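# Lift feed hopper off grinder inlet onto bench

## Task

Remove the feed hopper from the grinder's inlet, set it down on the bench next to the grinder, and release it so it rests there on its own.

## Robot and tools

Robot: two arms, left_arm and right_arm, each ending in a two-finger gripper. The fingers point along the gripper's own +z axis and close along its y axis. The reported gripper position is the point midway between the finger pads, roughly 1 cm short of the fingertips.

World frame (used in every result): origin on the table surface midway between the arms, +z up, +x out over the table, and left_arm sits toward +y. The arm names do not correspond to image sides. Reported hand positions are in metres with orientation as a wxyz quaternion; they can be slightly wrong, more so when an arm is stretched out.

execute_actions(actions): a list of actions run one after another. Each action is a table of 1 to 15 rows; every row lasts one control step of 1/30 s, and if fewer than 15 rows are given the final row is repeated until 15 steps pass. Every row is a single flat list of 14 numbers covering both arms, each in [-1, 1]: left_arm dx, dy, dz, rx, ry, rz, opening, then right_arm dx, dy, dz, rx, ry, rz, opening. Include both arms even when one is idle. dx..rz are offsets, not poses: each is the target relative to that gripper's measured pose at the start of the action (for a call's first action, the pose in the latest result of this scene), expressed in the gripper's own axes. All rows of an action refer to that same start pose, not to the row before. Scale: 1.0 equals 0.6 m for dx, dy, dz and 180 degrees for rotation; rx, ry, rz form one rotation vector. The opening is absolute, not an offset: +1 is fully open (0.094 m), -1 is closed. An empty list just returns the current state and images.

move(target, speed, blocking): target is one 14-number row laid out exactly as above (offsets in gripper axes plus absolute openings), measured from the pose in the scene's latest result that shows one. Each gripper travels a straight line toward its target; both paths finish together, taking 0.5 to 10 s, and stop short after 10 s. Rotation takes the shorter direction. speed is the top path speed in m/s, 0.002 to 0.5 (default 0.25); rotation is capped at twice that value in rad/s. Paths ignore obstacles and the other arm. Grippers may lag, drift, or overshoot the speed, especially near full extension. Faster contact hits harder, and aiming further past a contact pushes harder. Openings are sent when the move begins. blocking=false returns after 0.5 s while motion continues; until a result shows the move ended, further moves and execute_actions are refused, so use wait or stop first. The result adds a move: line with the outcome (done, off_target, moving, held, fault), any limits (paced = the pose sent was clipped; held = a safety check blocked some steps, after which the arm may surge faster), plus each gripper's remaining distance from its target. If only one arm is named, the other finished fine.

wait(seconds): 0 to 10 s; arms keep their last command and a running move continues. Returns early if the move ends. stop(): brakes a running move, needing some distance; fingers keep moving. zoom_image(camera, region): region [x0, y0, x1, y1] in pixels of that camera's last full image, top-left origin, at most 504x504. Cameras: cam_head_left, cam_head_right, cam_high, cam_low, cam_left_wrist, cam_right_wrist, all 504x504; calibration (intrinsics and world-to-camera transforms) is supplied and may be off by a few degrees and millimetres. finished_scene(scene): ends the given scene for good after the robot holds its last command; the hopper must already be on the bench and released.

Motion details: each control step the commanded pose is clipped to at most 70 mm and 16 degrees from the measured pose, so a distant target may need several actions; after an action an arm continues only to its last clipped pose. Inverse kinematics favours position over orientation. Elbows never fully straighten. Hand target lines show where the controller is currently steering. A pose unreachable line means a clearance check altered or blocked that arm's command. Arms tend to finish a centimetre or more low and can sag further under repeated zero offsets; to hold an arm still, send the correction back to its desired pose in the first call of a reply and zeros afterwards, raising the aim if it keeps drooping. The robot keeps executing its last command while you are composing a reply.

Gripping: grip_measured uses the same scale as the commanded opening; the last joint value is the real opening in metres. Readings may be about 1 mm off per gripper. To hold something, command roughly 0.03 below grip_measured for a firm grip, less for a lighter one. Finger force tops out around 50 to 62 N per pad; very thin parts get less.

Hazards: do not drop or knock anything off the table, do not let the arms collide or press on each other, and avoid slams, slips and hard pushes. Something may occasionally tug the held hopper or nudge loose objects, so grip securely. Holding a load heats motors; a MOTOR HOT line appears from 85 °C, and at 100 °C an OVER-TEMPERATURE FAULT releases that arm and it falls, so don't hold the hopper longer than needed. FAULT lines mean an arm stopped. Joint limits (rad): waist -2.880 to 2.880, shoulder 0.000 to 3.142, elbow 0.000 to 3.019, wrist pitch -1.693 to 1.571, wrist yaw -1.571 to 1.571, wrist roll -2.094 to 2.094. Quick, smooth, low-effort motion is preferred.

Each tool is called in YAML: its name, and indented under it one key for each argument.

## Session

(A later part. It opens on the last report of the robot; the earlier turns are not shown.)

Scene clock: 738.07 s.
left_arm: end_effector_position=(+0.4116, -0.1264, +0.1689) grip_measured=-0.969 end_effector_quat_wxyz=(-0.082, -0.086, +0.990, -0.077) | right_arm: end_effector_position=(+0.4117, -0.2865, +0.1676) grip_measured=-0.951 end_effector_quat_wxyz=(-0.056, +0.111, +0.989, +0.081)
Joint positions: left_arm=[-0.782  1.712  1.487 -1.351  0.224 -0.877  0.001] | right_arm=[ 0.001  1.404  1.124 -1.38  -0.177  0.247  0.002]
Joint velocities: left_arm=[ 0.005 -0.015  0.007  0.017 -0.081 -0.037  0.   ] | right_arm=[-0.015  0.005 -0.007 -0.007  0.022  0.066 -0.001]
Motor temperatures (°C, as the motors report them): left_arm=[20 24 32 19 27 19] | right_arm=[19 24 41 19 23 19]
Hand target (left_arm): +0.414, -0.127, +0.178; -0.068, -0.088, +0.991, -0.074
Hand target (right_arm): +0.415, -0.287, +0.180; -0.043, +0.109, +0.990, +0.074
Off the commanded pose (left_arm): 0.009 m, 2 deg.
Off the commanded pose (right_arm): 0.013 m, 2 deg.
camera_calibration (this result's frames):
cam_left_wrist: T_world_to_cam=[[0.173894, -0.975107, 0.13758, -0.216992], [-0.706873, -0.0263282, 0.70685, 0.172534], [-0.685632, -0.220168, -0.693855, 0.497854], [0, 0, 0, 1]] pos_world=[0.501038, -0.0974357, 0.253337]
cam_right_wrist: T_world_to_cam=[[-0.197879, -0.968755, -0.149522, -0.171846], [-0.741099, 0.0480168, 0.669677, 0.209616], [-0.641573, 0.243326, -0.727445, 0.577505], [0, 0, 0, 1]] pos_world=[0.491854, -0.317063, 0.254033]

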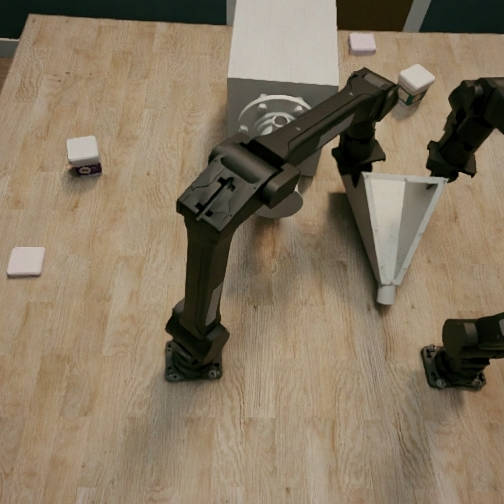

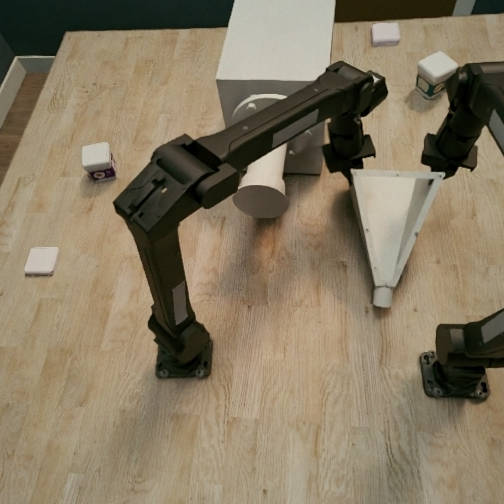

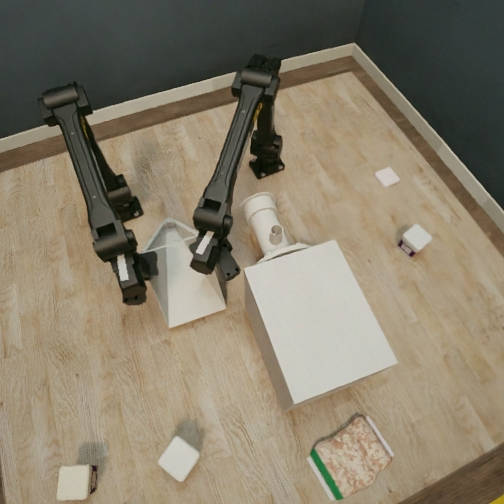

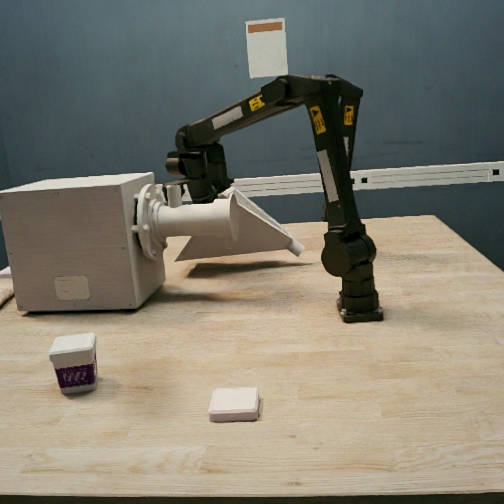

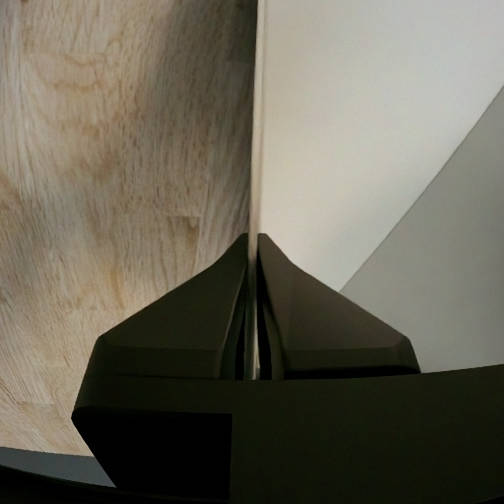

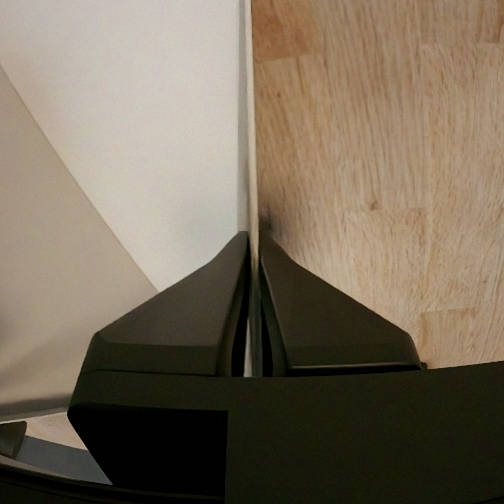

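execute_actions:
  actions:
    - [[0.0,0.0,-0.001,0,-0.009,0,-1,0.001,0.001,-0.0065,0,-0.009,0,-1]]

zoom_image:
  camera: "cam_low"
  region: [120, 120, 340, 340]

Scene clock: 747.90 s.
left_arm: end_effector_position=(+0.4093, -0.1250, +0.1588) grip_measured=-0.969 end_effector_quat_wxyz=(-0.083, -0.086, +0.990, -0.077) | right_arm: end_effector_position=(+0.4084, -0.2850, +0.1576) grip_measured=-0.955 end_effector_quat_wxyz=(-0.057, +0.117, +0.988, +0.086)
Joint positions: left_arm=[-0.782  1.712  1.459 -1.324  0.227 -0.877  0.001] | right_arm=[ 0.     1.403  1.095 -1.351 -0.187  0.259  0.002]
Joint velocities: left_arm=[-0.015 -0.005  0.007  0.002  0.022  0.007 -0.001] | right_arm=[-0.005  0.005 -0.017 -0.002  0.051  0.007 -0.   ]
Motor temperatures (°C, as the motors report them): left_arm=[20 25 31 19 26 19] | right_arm=[19 24 41 19 23 19]
Hand target (left_arm): +0.412, -0.126, +0.169; -0.068, -0.087, +0.991, -0.076
Hand target (right_arm): +0.411, -0.286, +0.171; -0.042, +0.112, +0.990, +0.080
Off the commanded pose (left_arm): 0.011 m, 2 deg.
Off the commanded pose (right_arm): 0.014 m, 2 deg.
camera_calibration (this result's frames):
cam_left_wrist: T_world_to_cam=[[0.174524, -0.97484, 0.138664, -0.214171], [-0.705564, -0.0255821, 0.708184, 0.177389], [-0.686819, -0.221431, -0.692277, 0.489687], [0, 0, 0, 1]] pos_world=[0.498864, -0.0958128, 0.243072]
cam_right_wrist: T_world_to_cam=[[-0.209815, -0.96479, -0.158613, -0.165045], [-0.739719, 0.0505526, 0.671014, 0.21375], [-0.63937, 0.258118, -0.72428, 0.570546], [0, 0, 0, 1]] pos_world=[0.488276, -0.317307, 0.243627]

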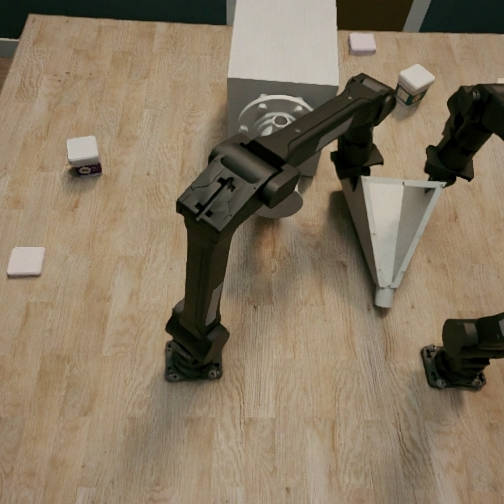

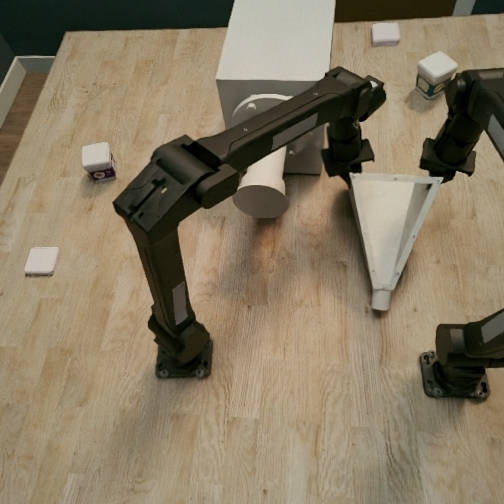

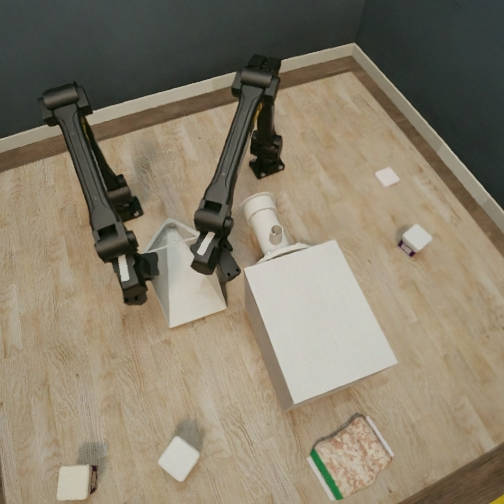

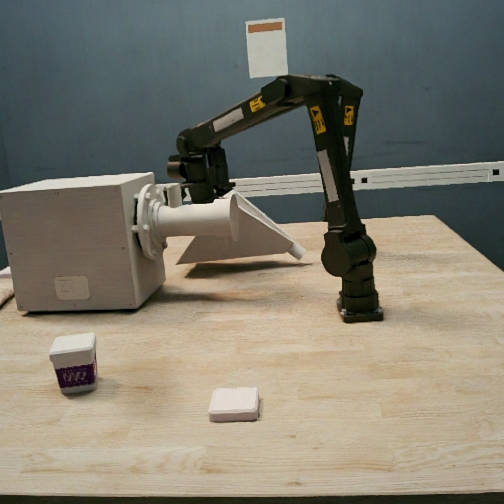

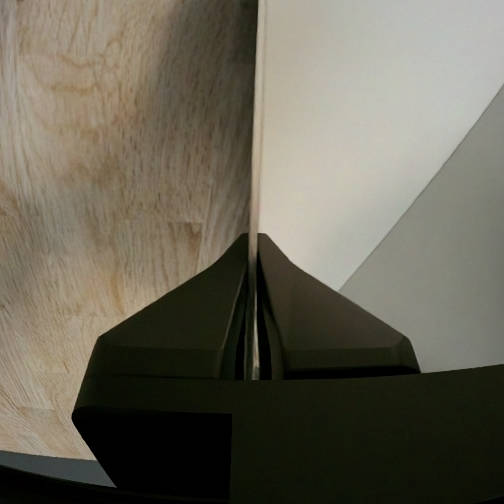

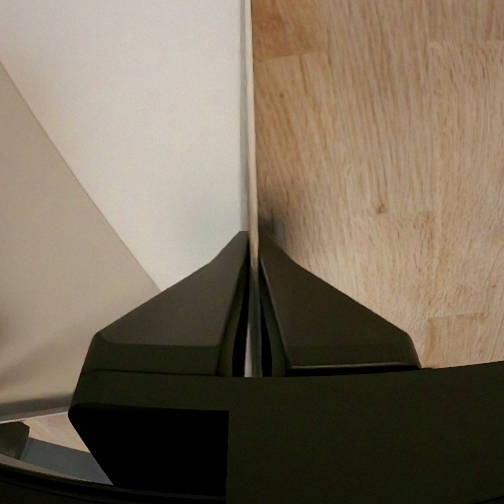

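Region (120, 120, 340, 340) of cam_low's 504x504 image, scaled by 2.291, with more detail than that image has.

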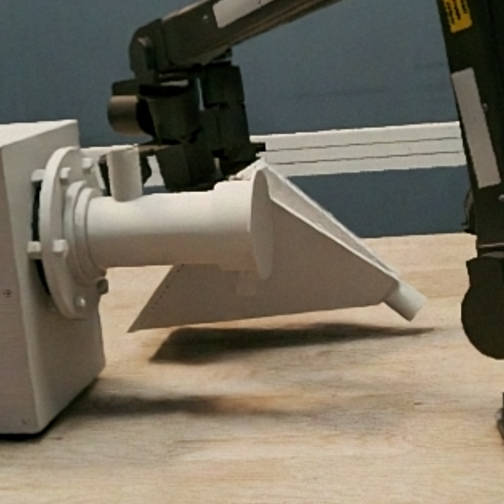

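execute_actions:
  actions:
    - [[0.001,-0.0005,-0.004,0,-0.009,0,-1,0.001,0.0015,-0.009,0,-0.009,0,-1]]

zoom_image:
  camera: "cam_low"
  region: [120, 120, 340, 340]

Scene clock: 757.77 s.
left_arm: end_effector_position=(+0.4070, -0.1237, +0.1504) grip_measured=-0.969 end_effector_quat_wxyz=(-0.083, -0.086, +0.990, -0.078) | right_arm: end_effector_position=(+0.4055, -0.2835, +0.1492) grip_measured=-0.960 end_effector_quat_wxyz=(-0.057, +0.122, +0.987, +0.091)
Joint positions: left_arm=[-0.782  1.712  1.435 -1.301  0.228 -0.877  0.001] | right_arm=[ 0.     1.402  1.07  -1.325 -0.197  0.27   0.002]
Joint velocities: left_arm=[-0.005 -0.005  0.007 -0.007  0.022 -0.095  0.001] | right_arm=[-0.015 -0.015 -0.002 -0.012 -0.051  0.051  0.   ]
Motor temperatures (°C, as the motors report them): left_arm=[20 25 31 19 26 19] | right_arm=[19 24 41 19 23 19]
Hand target (left_arm): +0.409, -0.125, +0.161; -0.069, -0.087, +0.991, -0.077
Hand target (right_arm): +0.408, -0.285, +0.163; -0.043, +0.118, +0.988, +0.085
Off the commanded pose (left_arm): 0.011 m, 2 deg.
Off the commanded pose (right_arm): 0.014 m, 2 deg.
camera_calibration (this result's frames):
cam_left_wrist: T_world_to_cam=[[0.17434, -0.974778, 0.139333, -0.211333], [-0.704667, -0.0246716, 0.709109, 0.181445], [-0.687786, -0.221809, -0.691195, 0.482753], [0, 0, 0, 1]] pos_world=[0.496733, -0.0944469, 0.234457]
cam_right_wrist: T_world_to_cam=[[-0.221231, -0.960894, -0.166551, -0.158613], [-0.738283, 0.0534366, 0.672371, 0.217194], [-0.637178, 0.271712, -0.721233, 0.564692], [0, 0, 0, 1]] pos_world=[0.48507, -0.31745, 0.234822]

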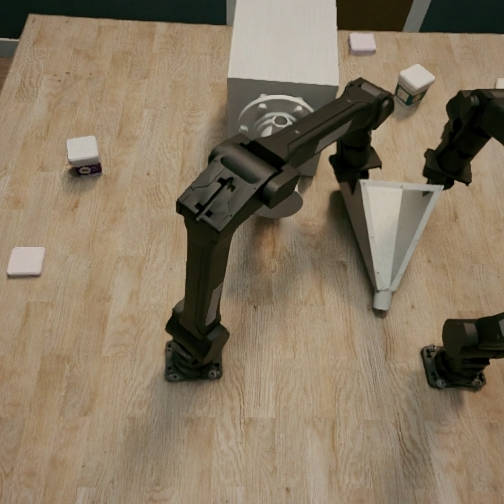

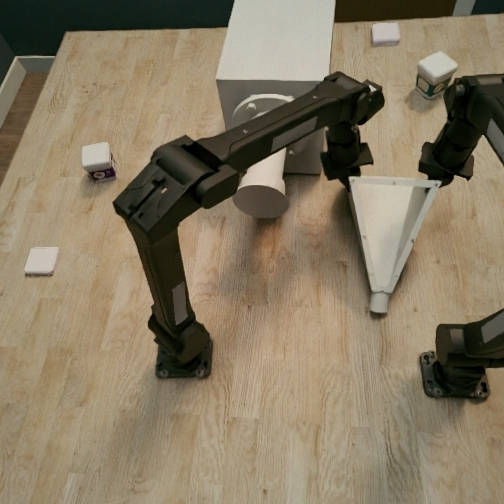

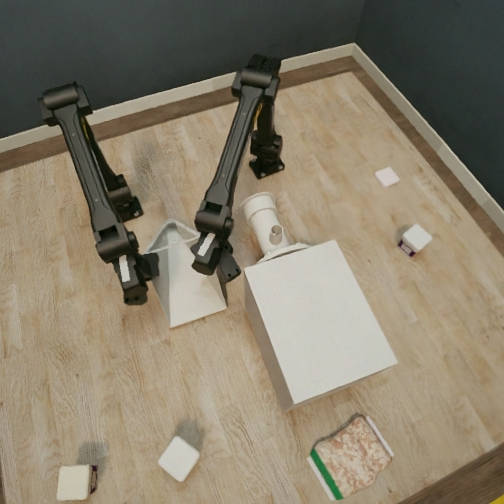

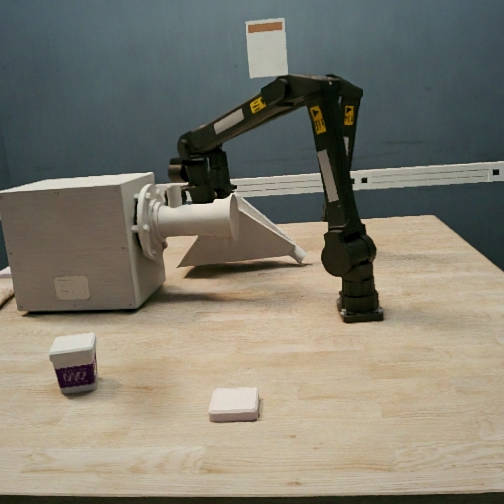

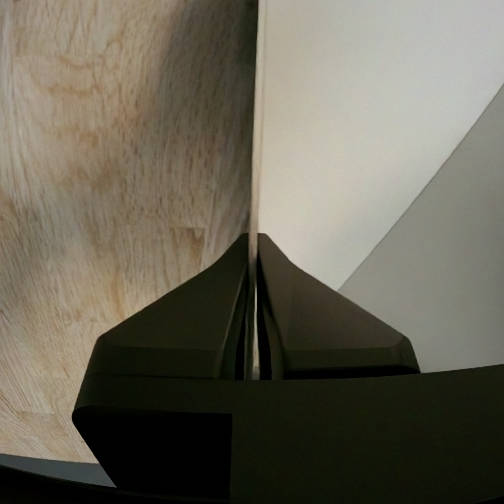

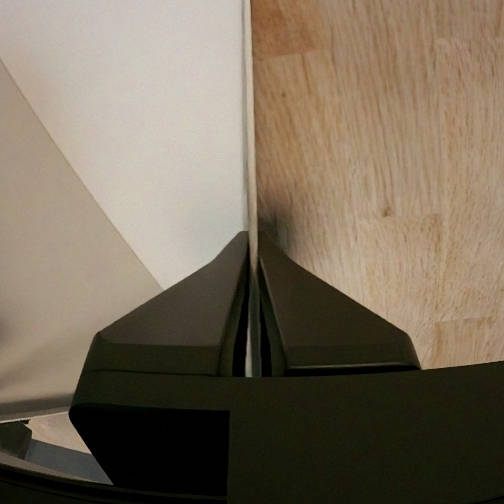

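Region (120, 120, 340, 340) of cam_low's 504x504 image, scaled by 2.291, with more detail than that image has.

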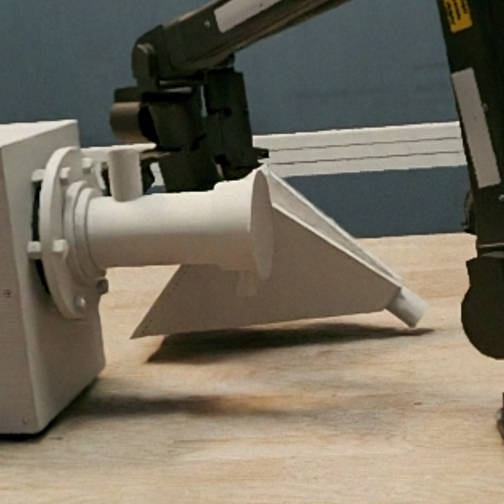

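execute_actions:
  actions:
    - [[-0.0181,-0.0031,-0.0011,-0.003,0.010,-0.003,-1,-0.0172,0.0052,-0.0049,0.002,0.010,0.001,-1]]

zoom_image:
  camera: "cam_low"
  region: [120, 120, 340, 340]

Scene clock: 789.00 s.
left_arm: end_effector_position=(+0.4054, -0.1222, +0.1310) grip_measured=-0.969 end_effector_quat_wxyz=(-0.115, -0.086, +0.987, -0.071) | right_arm: end_effector_position=(+0.4039, -0.2816, +0.1292) grip_measured=-0.965 end_effector_quat_wxyz=(-0.094, +0.127, +0.983, +0.093)
Joint positions: left_arm=[-0.771  1.756  1.437 -1.318  0.262 -0.858  0.001] | right_arm=[-0.002  1.464  1.071 -1.337 -0.213  0.27   0.002]
Joint velocities: left_arm=[ 0.015  0.005 -0.012  0.027 -0.037  0.007 -0.001] | right_arm=[-0.005 -0.015 -0.007  0.002 -0.037  0.022 -0.   ]
Motor temperatures (°C, as the motors report them): left_arm=[20 25 31 19 25 19] | right_arm=[19 24 40 19 22 19]
Hand target (left_arm): +0.417, -0.124, +0.150; -0.099, -0.089, +0.988, -0.074
Hand target (right_arm): +0.416, -0.283, +0.151; -0.073, +0.123, +0.986, +0.089
Off the commanded pose (left_arm): 0.022 m, 2 deg.
Off the commanded pose (right_arm): 0.025 m, 2 deg.
camera_calibration (this result's frames):
cam_left_wrist: T_world_to_cam=[[0.17697, -0.976843, 0.12025, -0.205733], [-0.658082, -0.0265907, 0.752477, 0.169277], [-0.731854, -0.2123, -0.647548, 0.481865], [0, 0, 0, 1]] pos_world=[0.500462, -0.0941679, 0.209393]
cam_right_wrist: T_world_to_cam=[[-0.23721, -0.957747, -0.16264, -0.153626], [-0.687321, 0.0471469, 0.724822, 0.200197], [-0.686528, 0.283721, -0.669464, 0.565437], [0, 0, 0, 1]] pos_world=[0.489346, -0.317, 0.208447]

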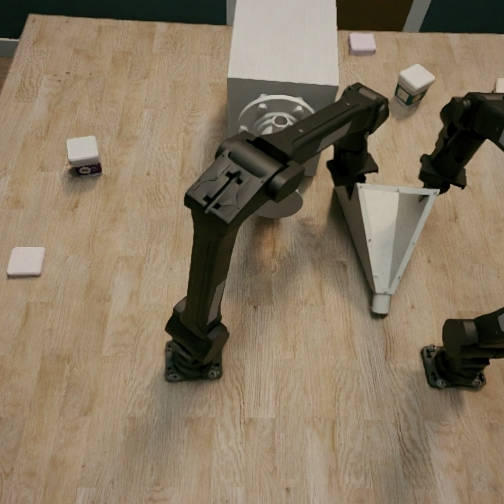

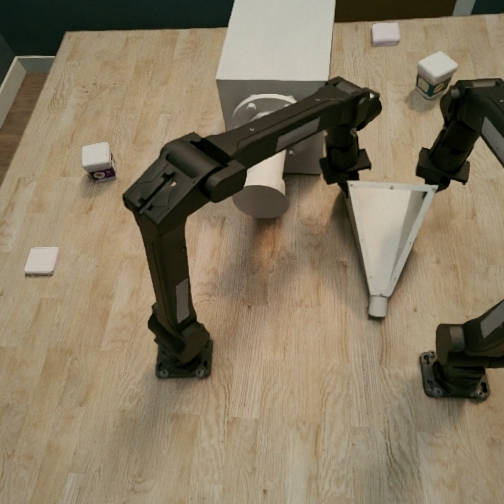

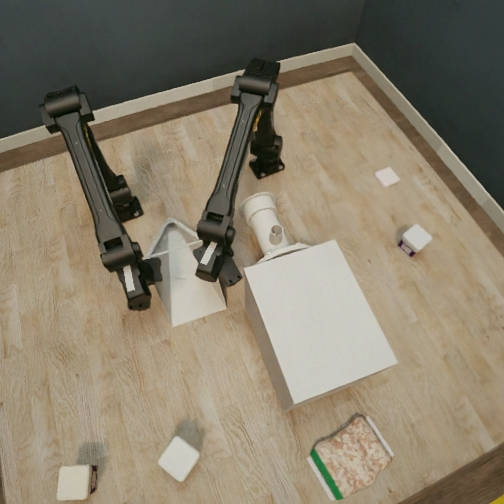

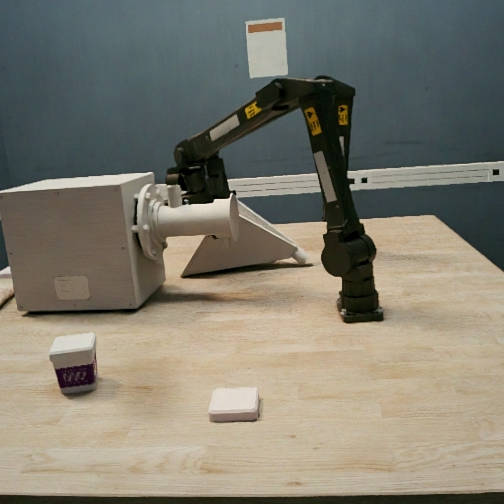

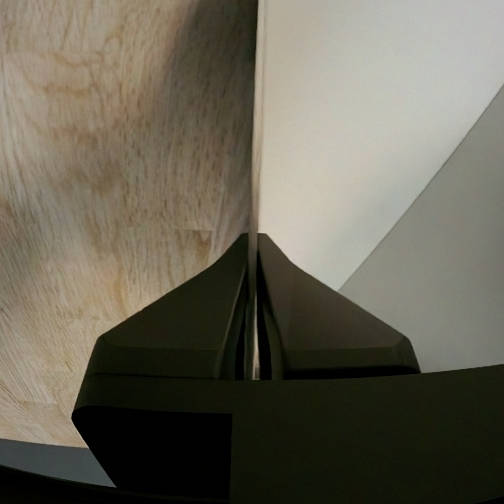

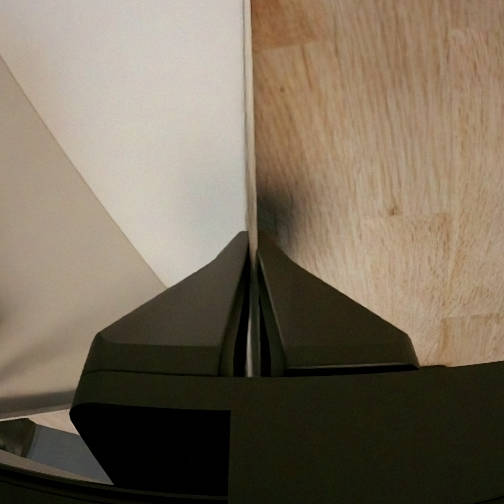

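Region (120, 120, 340, 340) of cam_low's 504x504 image, scaled by 2.291, with more detail than that image has.

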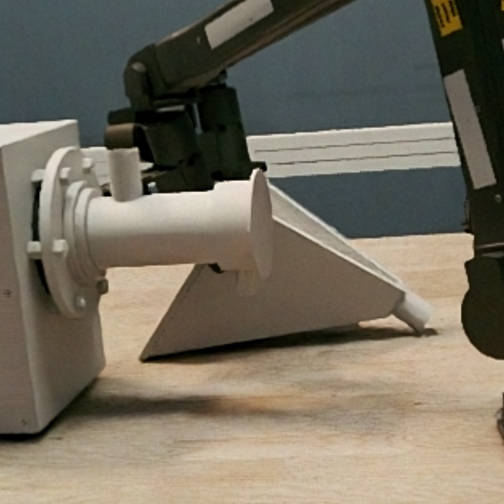

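execute_actions:
  actions:
    - [[0.005,-0.003,-0.017,0,-0.009,0,-0.3,0.004,0.003,-0.019,0,-0.009,0,-0.3]]

Scene clock: 805.27 s.
left_arm: end_effector_position=(+0.4071, -0.1198, +0.1301) grip_measured=-0.303 end_effector_quat_wxyz=(-0.109, -0.086, +0.988, -0.064) | right_arm: end_effector_position=(+0.4038, -0.2824, +0.1390) grip_measured=-0.302 end_effector_quat_wxyz=(-0.079, +0.126, +0.984, +0.093)
Joint positions: left_arm=[-0.771  1.756  1.437 -1.318  0.245 -0.859  0.033] | right_arm=[-0.002  1.435  1.071 -1.337 -0.208  0.272  0.033]
Joint velocities: left_arm=[-0.005 -0.005 -0.007 -0.012 -0.081  0.007 -0.001] | right_arm=[-0.024 -0.005 -0.007 -0.002 -0.051 -0.022 -0.001]
Motor temperatures (°C, as the motors report them): left_arm=[20 25 32 19 24 19] | right_arm=[19 24 41 19 22 19]
Hand target (left_arm): +0.405, -0.122, +0.142; -0.101, -0.087, +0.989, -0.070
Hand target (right_arm): +0.404, -0.282, +0.141; -0.080, +0.128, +0.984, +0.091
Off the commanded pose (left_arm): 0.012 m, 1 deg.
Off the commanded pose (right_arm): 0.002 m, 0 deg.
camera_calibration (this result's frames):
cam_left_wrist: T_world_to_cam=[[0.175277, -0.978539, 0.108345, -0.201543], [-0.666349, -0.0369006, 0.744726, 0.17432], [-0.724746, -0.202729, -0.658517, 0.482762], [0, 0, 0, 1]] pos_world=[0.501364, -0.0929157, 0.209922]
cam_right_wrist: T_world_to_cam=[[-0.233267, -0.958194, -0.165682, -0.154102], [-0.707866, 0.0505033, 0.704539, 0.205162], [-0.666717, 0.281626, -0.690054, 0.566378], [0, 0, 0, 1]] pos_world=[0.486895, -0.317528, 0.220755]

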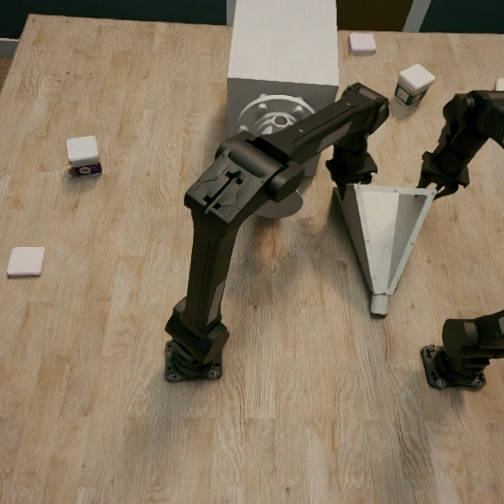

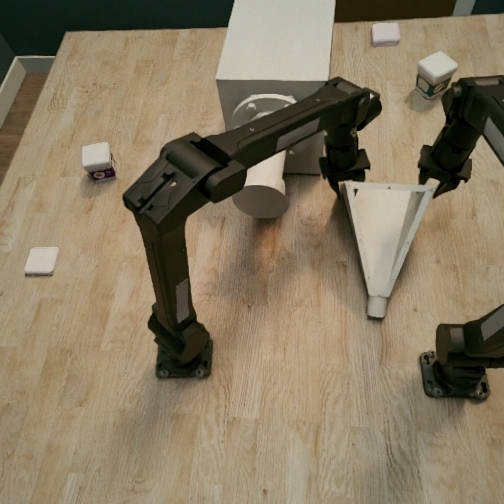

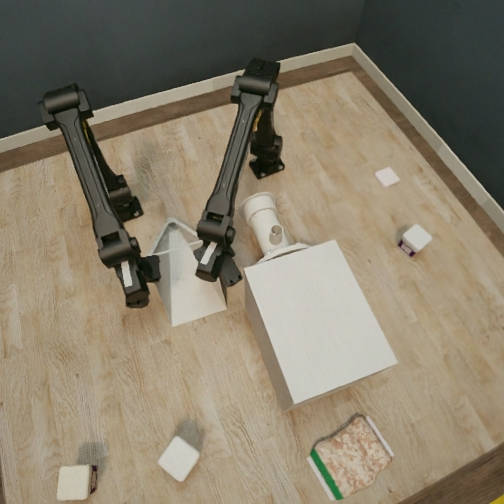

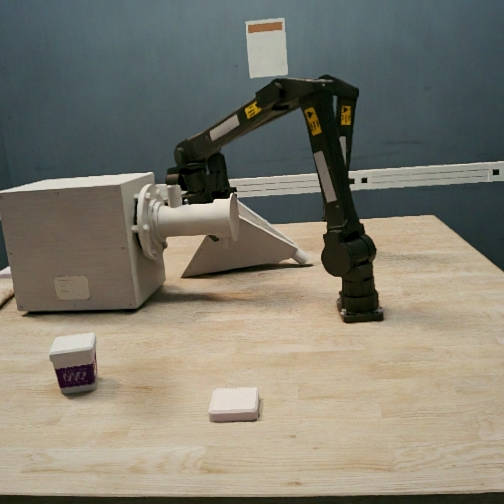

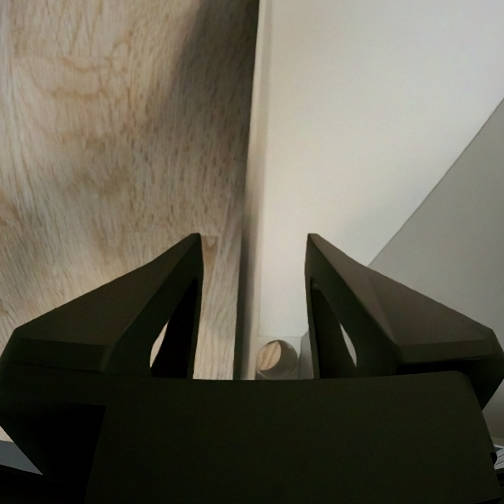

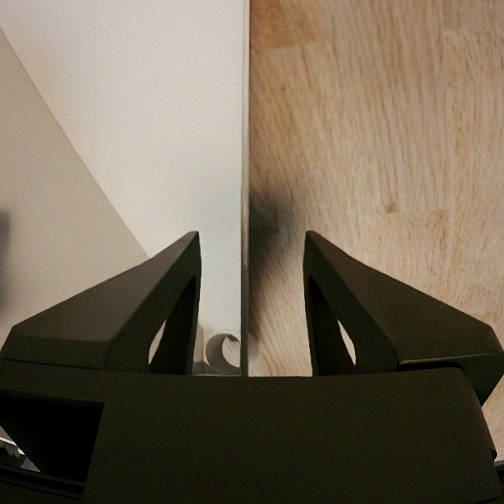

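move:
  target: [0,0,-0.2,0,0,0,0.0, 0,0,-0.2,0,0,0,0.0]
  speed: 0.2

Scene clock: 808.10 s.
left_arm: end_effector_position=(+0.4136, -0.1019, +0.2238) grip_measured=-0.003 end_effector_quat_wxyz=(-0.131, -0.088, +0.986, -0.044) | right_arm: end_effector_position=(+0.4087, -0.3021, +0.2440) grip_measured=-0.002 end_effector_quat_wxyz=(-0.092, +0.128, +0.983, +0.092)
Joint positions: left_arm=[-0.735  1.731  1.649 -1.624  0.243 -0.82   0.047] | right_arm=[-0.053  1.405  1.32  -1.653 -0.203  0.219  0.047]
Joint velocities: left_arm=[ 0.005  0.005 -0.007 -0.017  0.037  0.037  0.001] | right_arm=[-0.005 -0.015  0.007 -0.012 -0.081 -0.022 -0.   ]
Motor temperatures (°C, as the motors report them): left_arm=[20 25 32 19 24 19] | right_arm=[19 24 41 19 22 19]
Hand target (left_arm): +0.429, -0.101, +0.246; -0.108, -0.086, +0.988, -0.064
Hand target (right_arm): +0.418, -0.306, +0.256; -0.079, +0.127, +0.984, +0.093
Off the commanded pose (left_arm): 0.029 m, 3 deg.
Off the commanded pose (right_arm): 0.017 m, 2 deg.
move: off_target (left_arm, right_arm)
camera_calibration (this result's frames):
cam_left_wrist: T_world_to_cam=[[0.177285, -0.981991, 0.065304, -0.186911], [-0.629846, -0.0622227, 0.774223, 0.0852178], [-0.756217, -0.178389, -0.629534, 0.561794], [0, 0, 0, 1]] pos_world=[0.511648, -0.0780241, 0.299897]
cam_right_wrist: T_world_to_cam=[[-0.237797, -0.957724, -0.161915, -0.153415], [-0.688839, 0.048756, 0.723273, 0.122775], [-0.684802, 0.283525, -0.671312, 0.651057], [0, 0, 0, 1]] pos_world=[0.493935, -0.337507, 0.323422]

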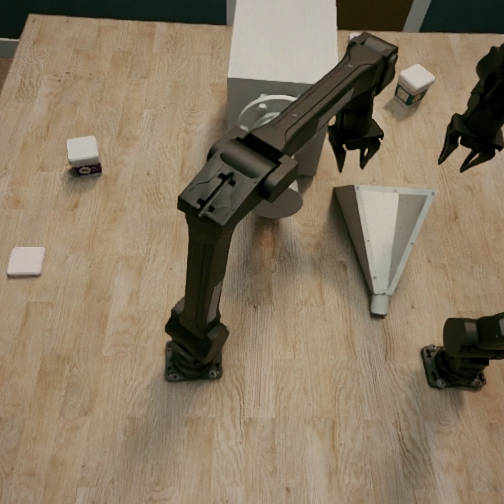

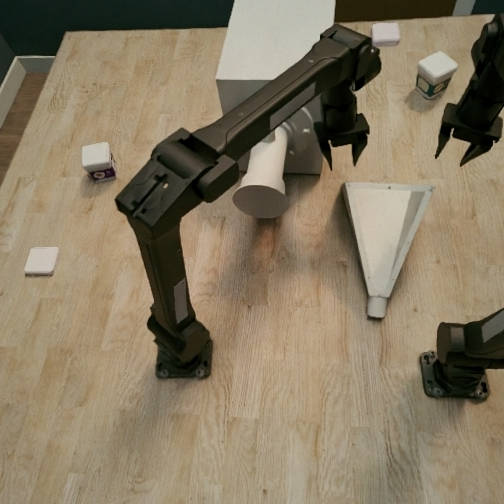

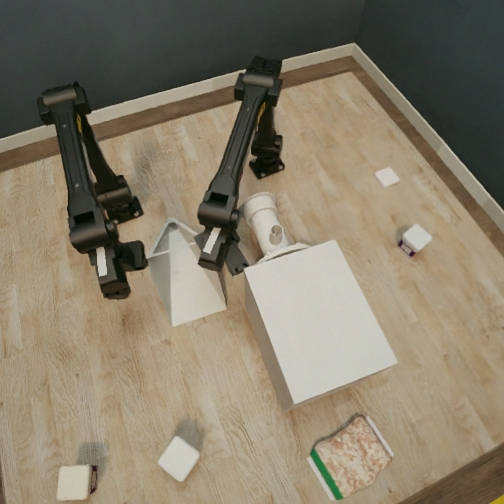

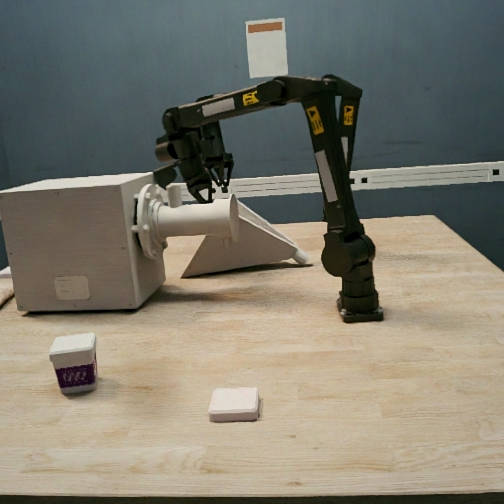

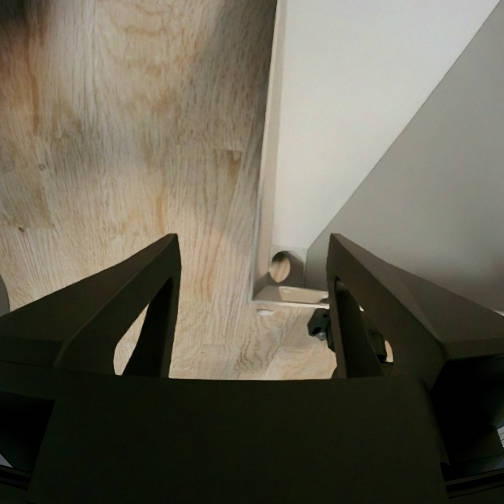

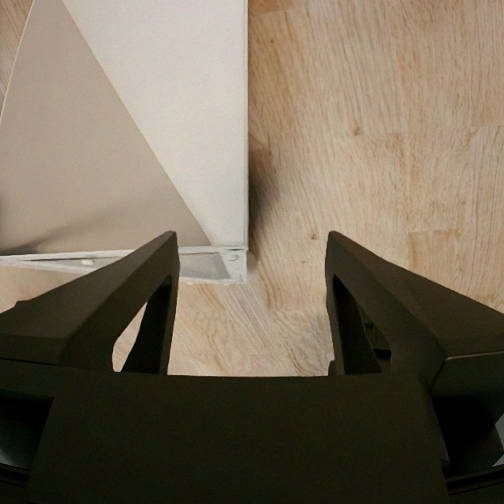

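The hopper is lying stably on the bench beside the grinder, and both grippers are clear of it.

finished_scene:
  scene: 2

The scene is finished: the task was done.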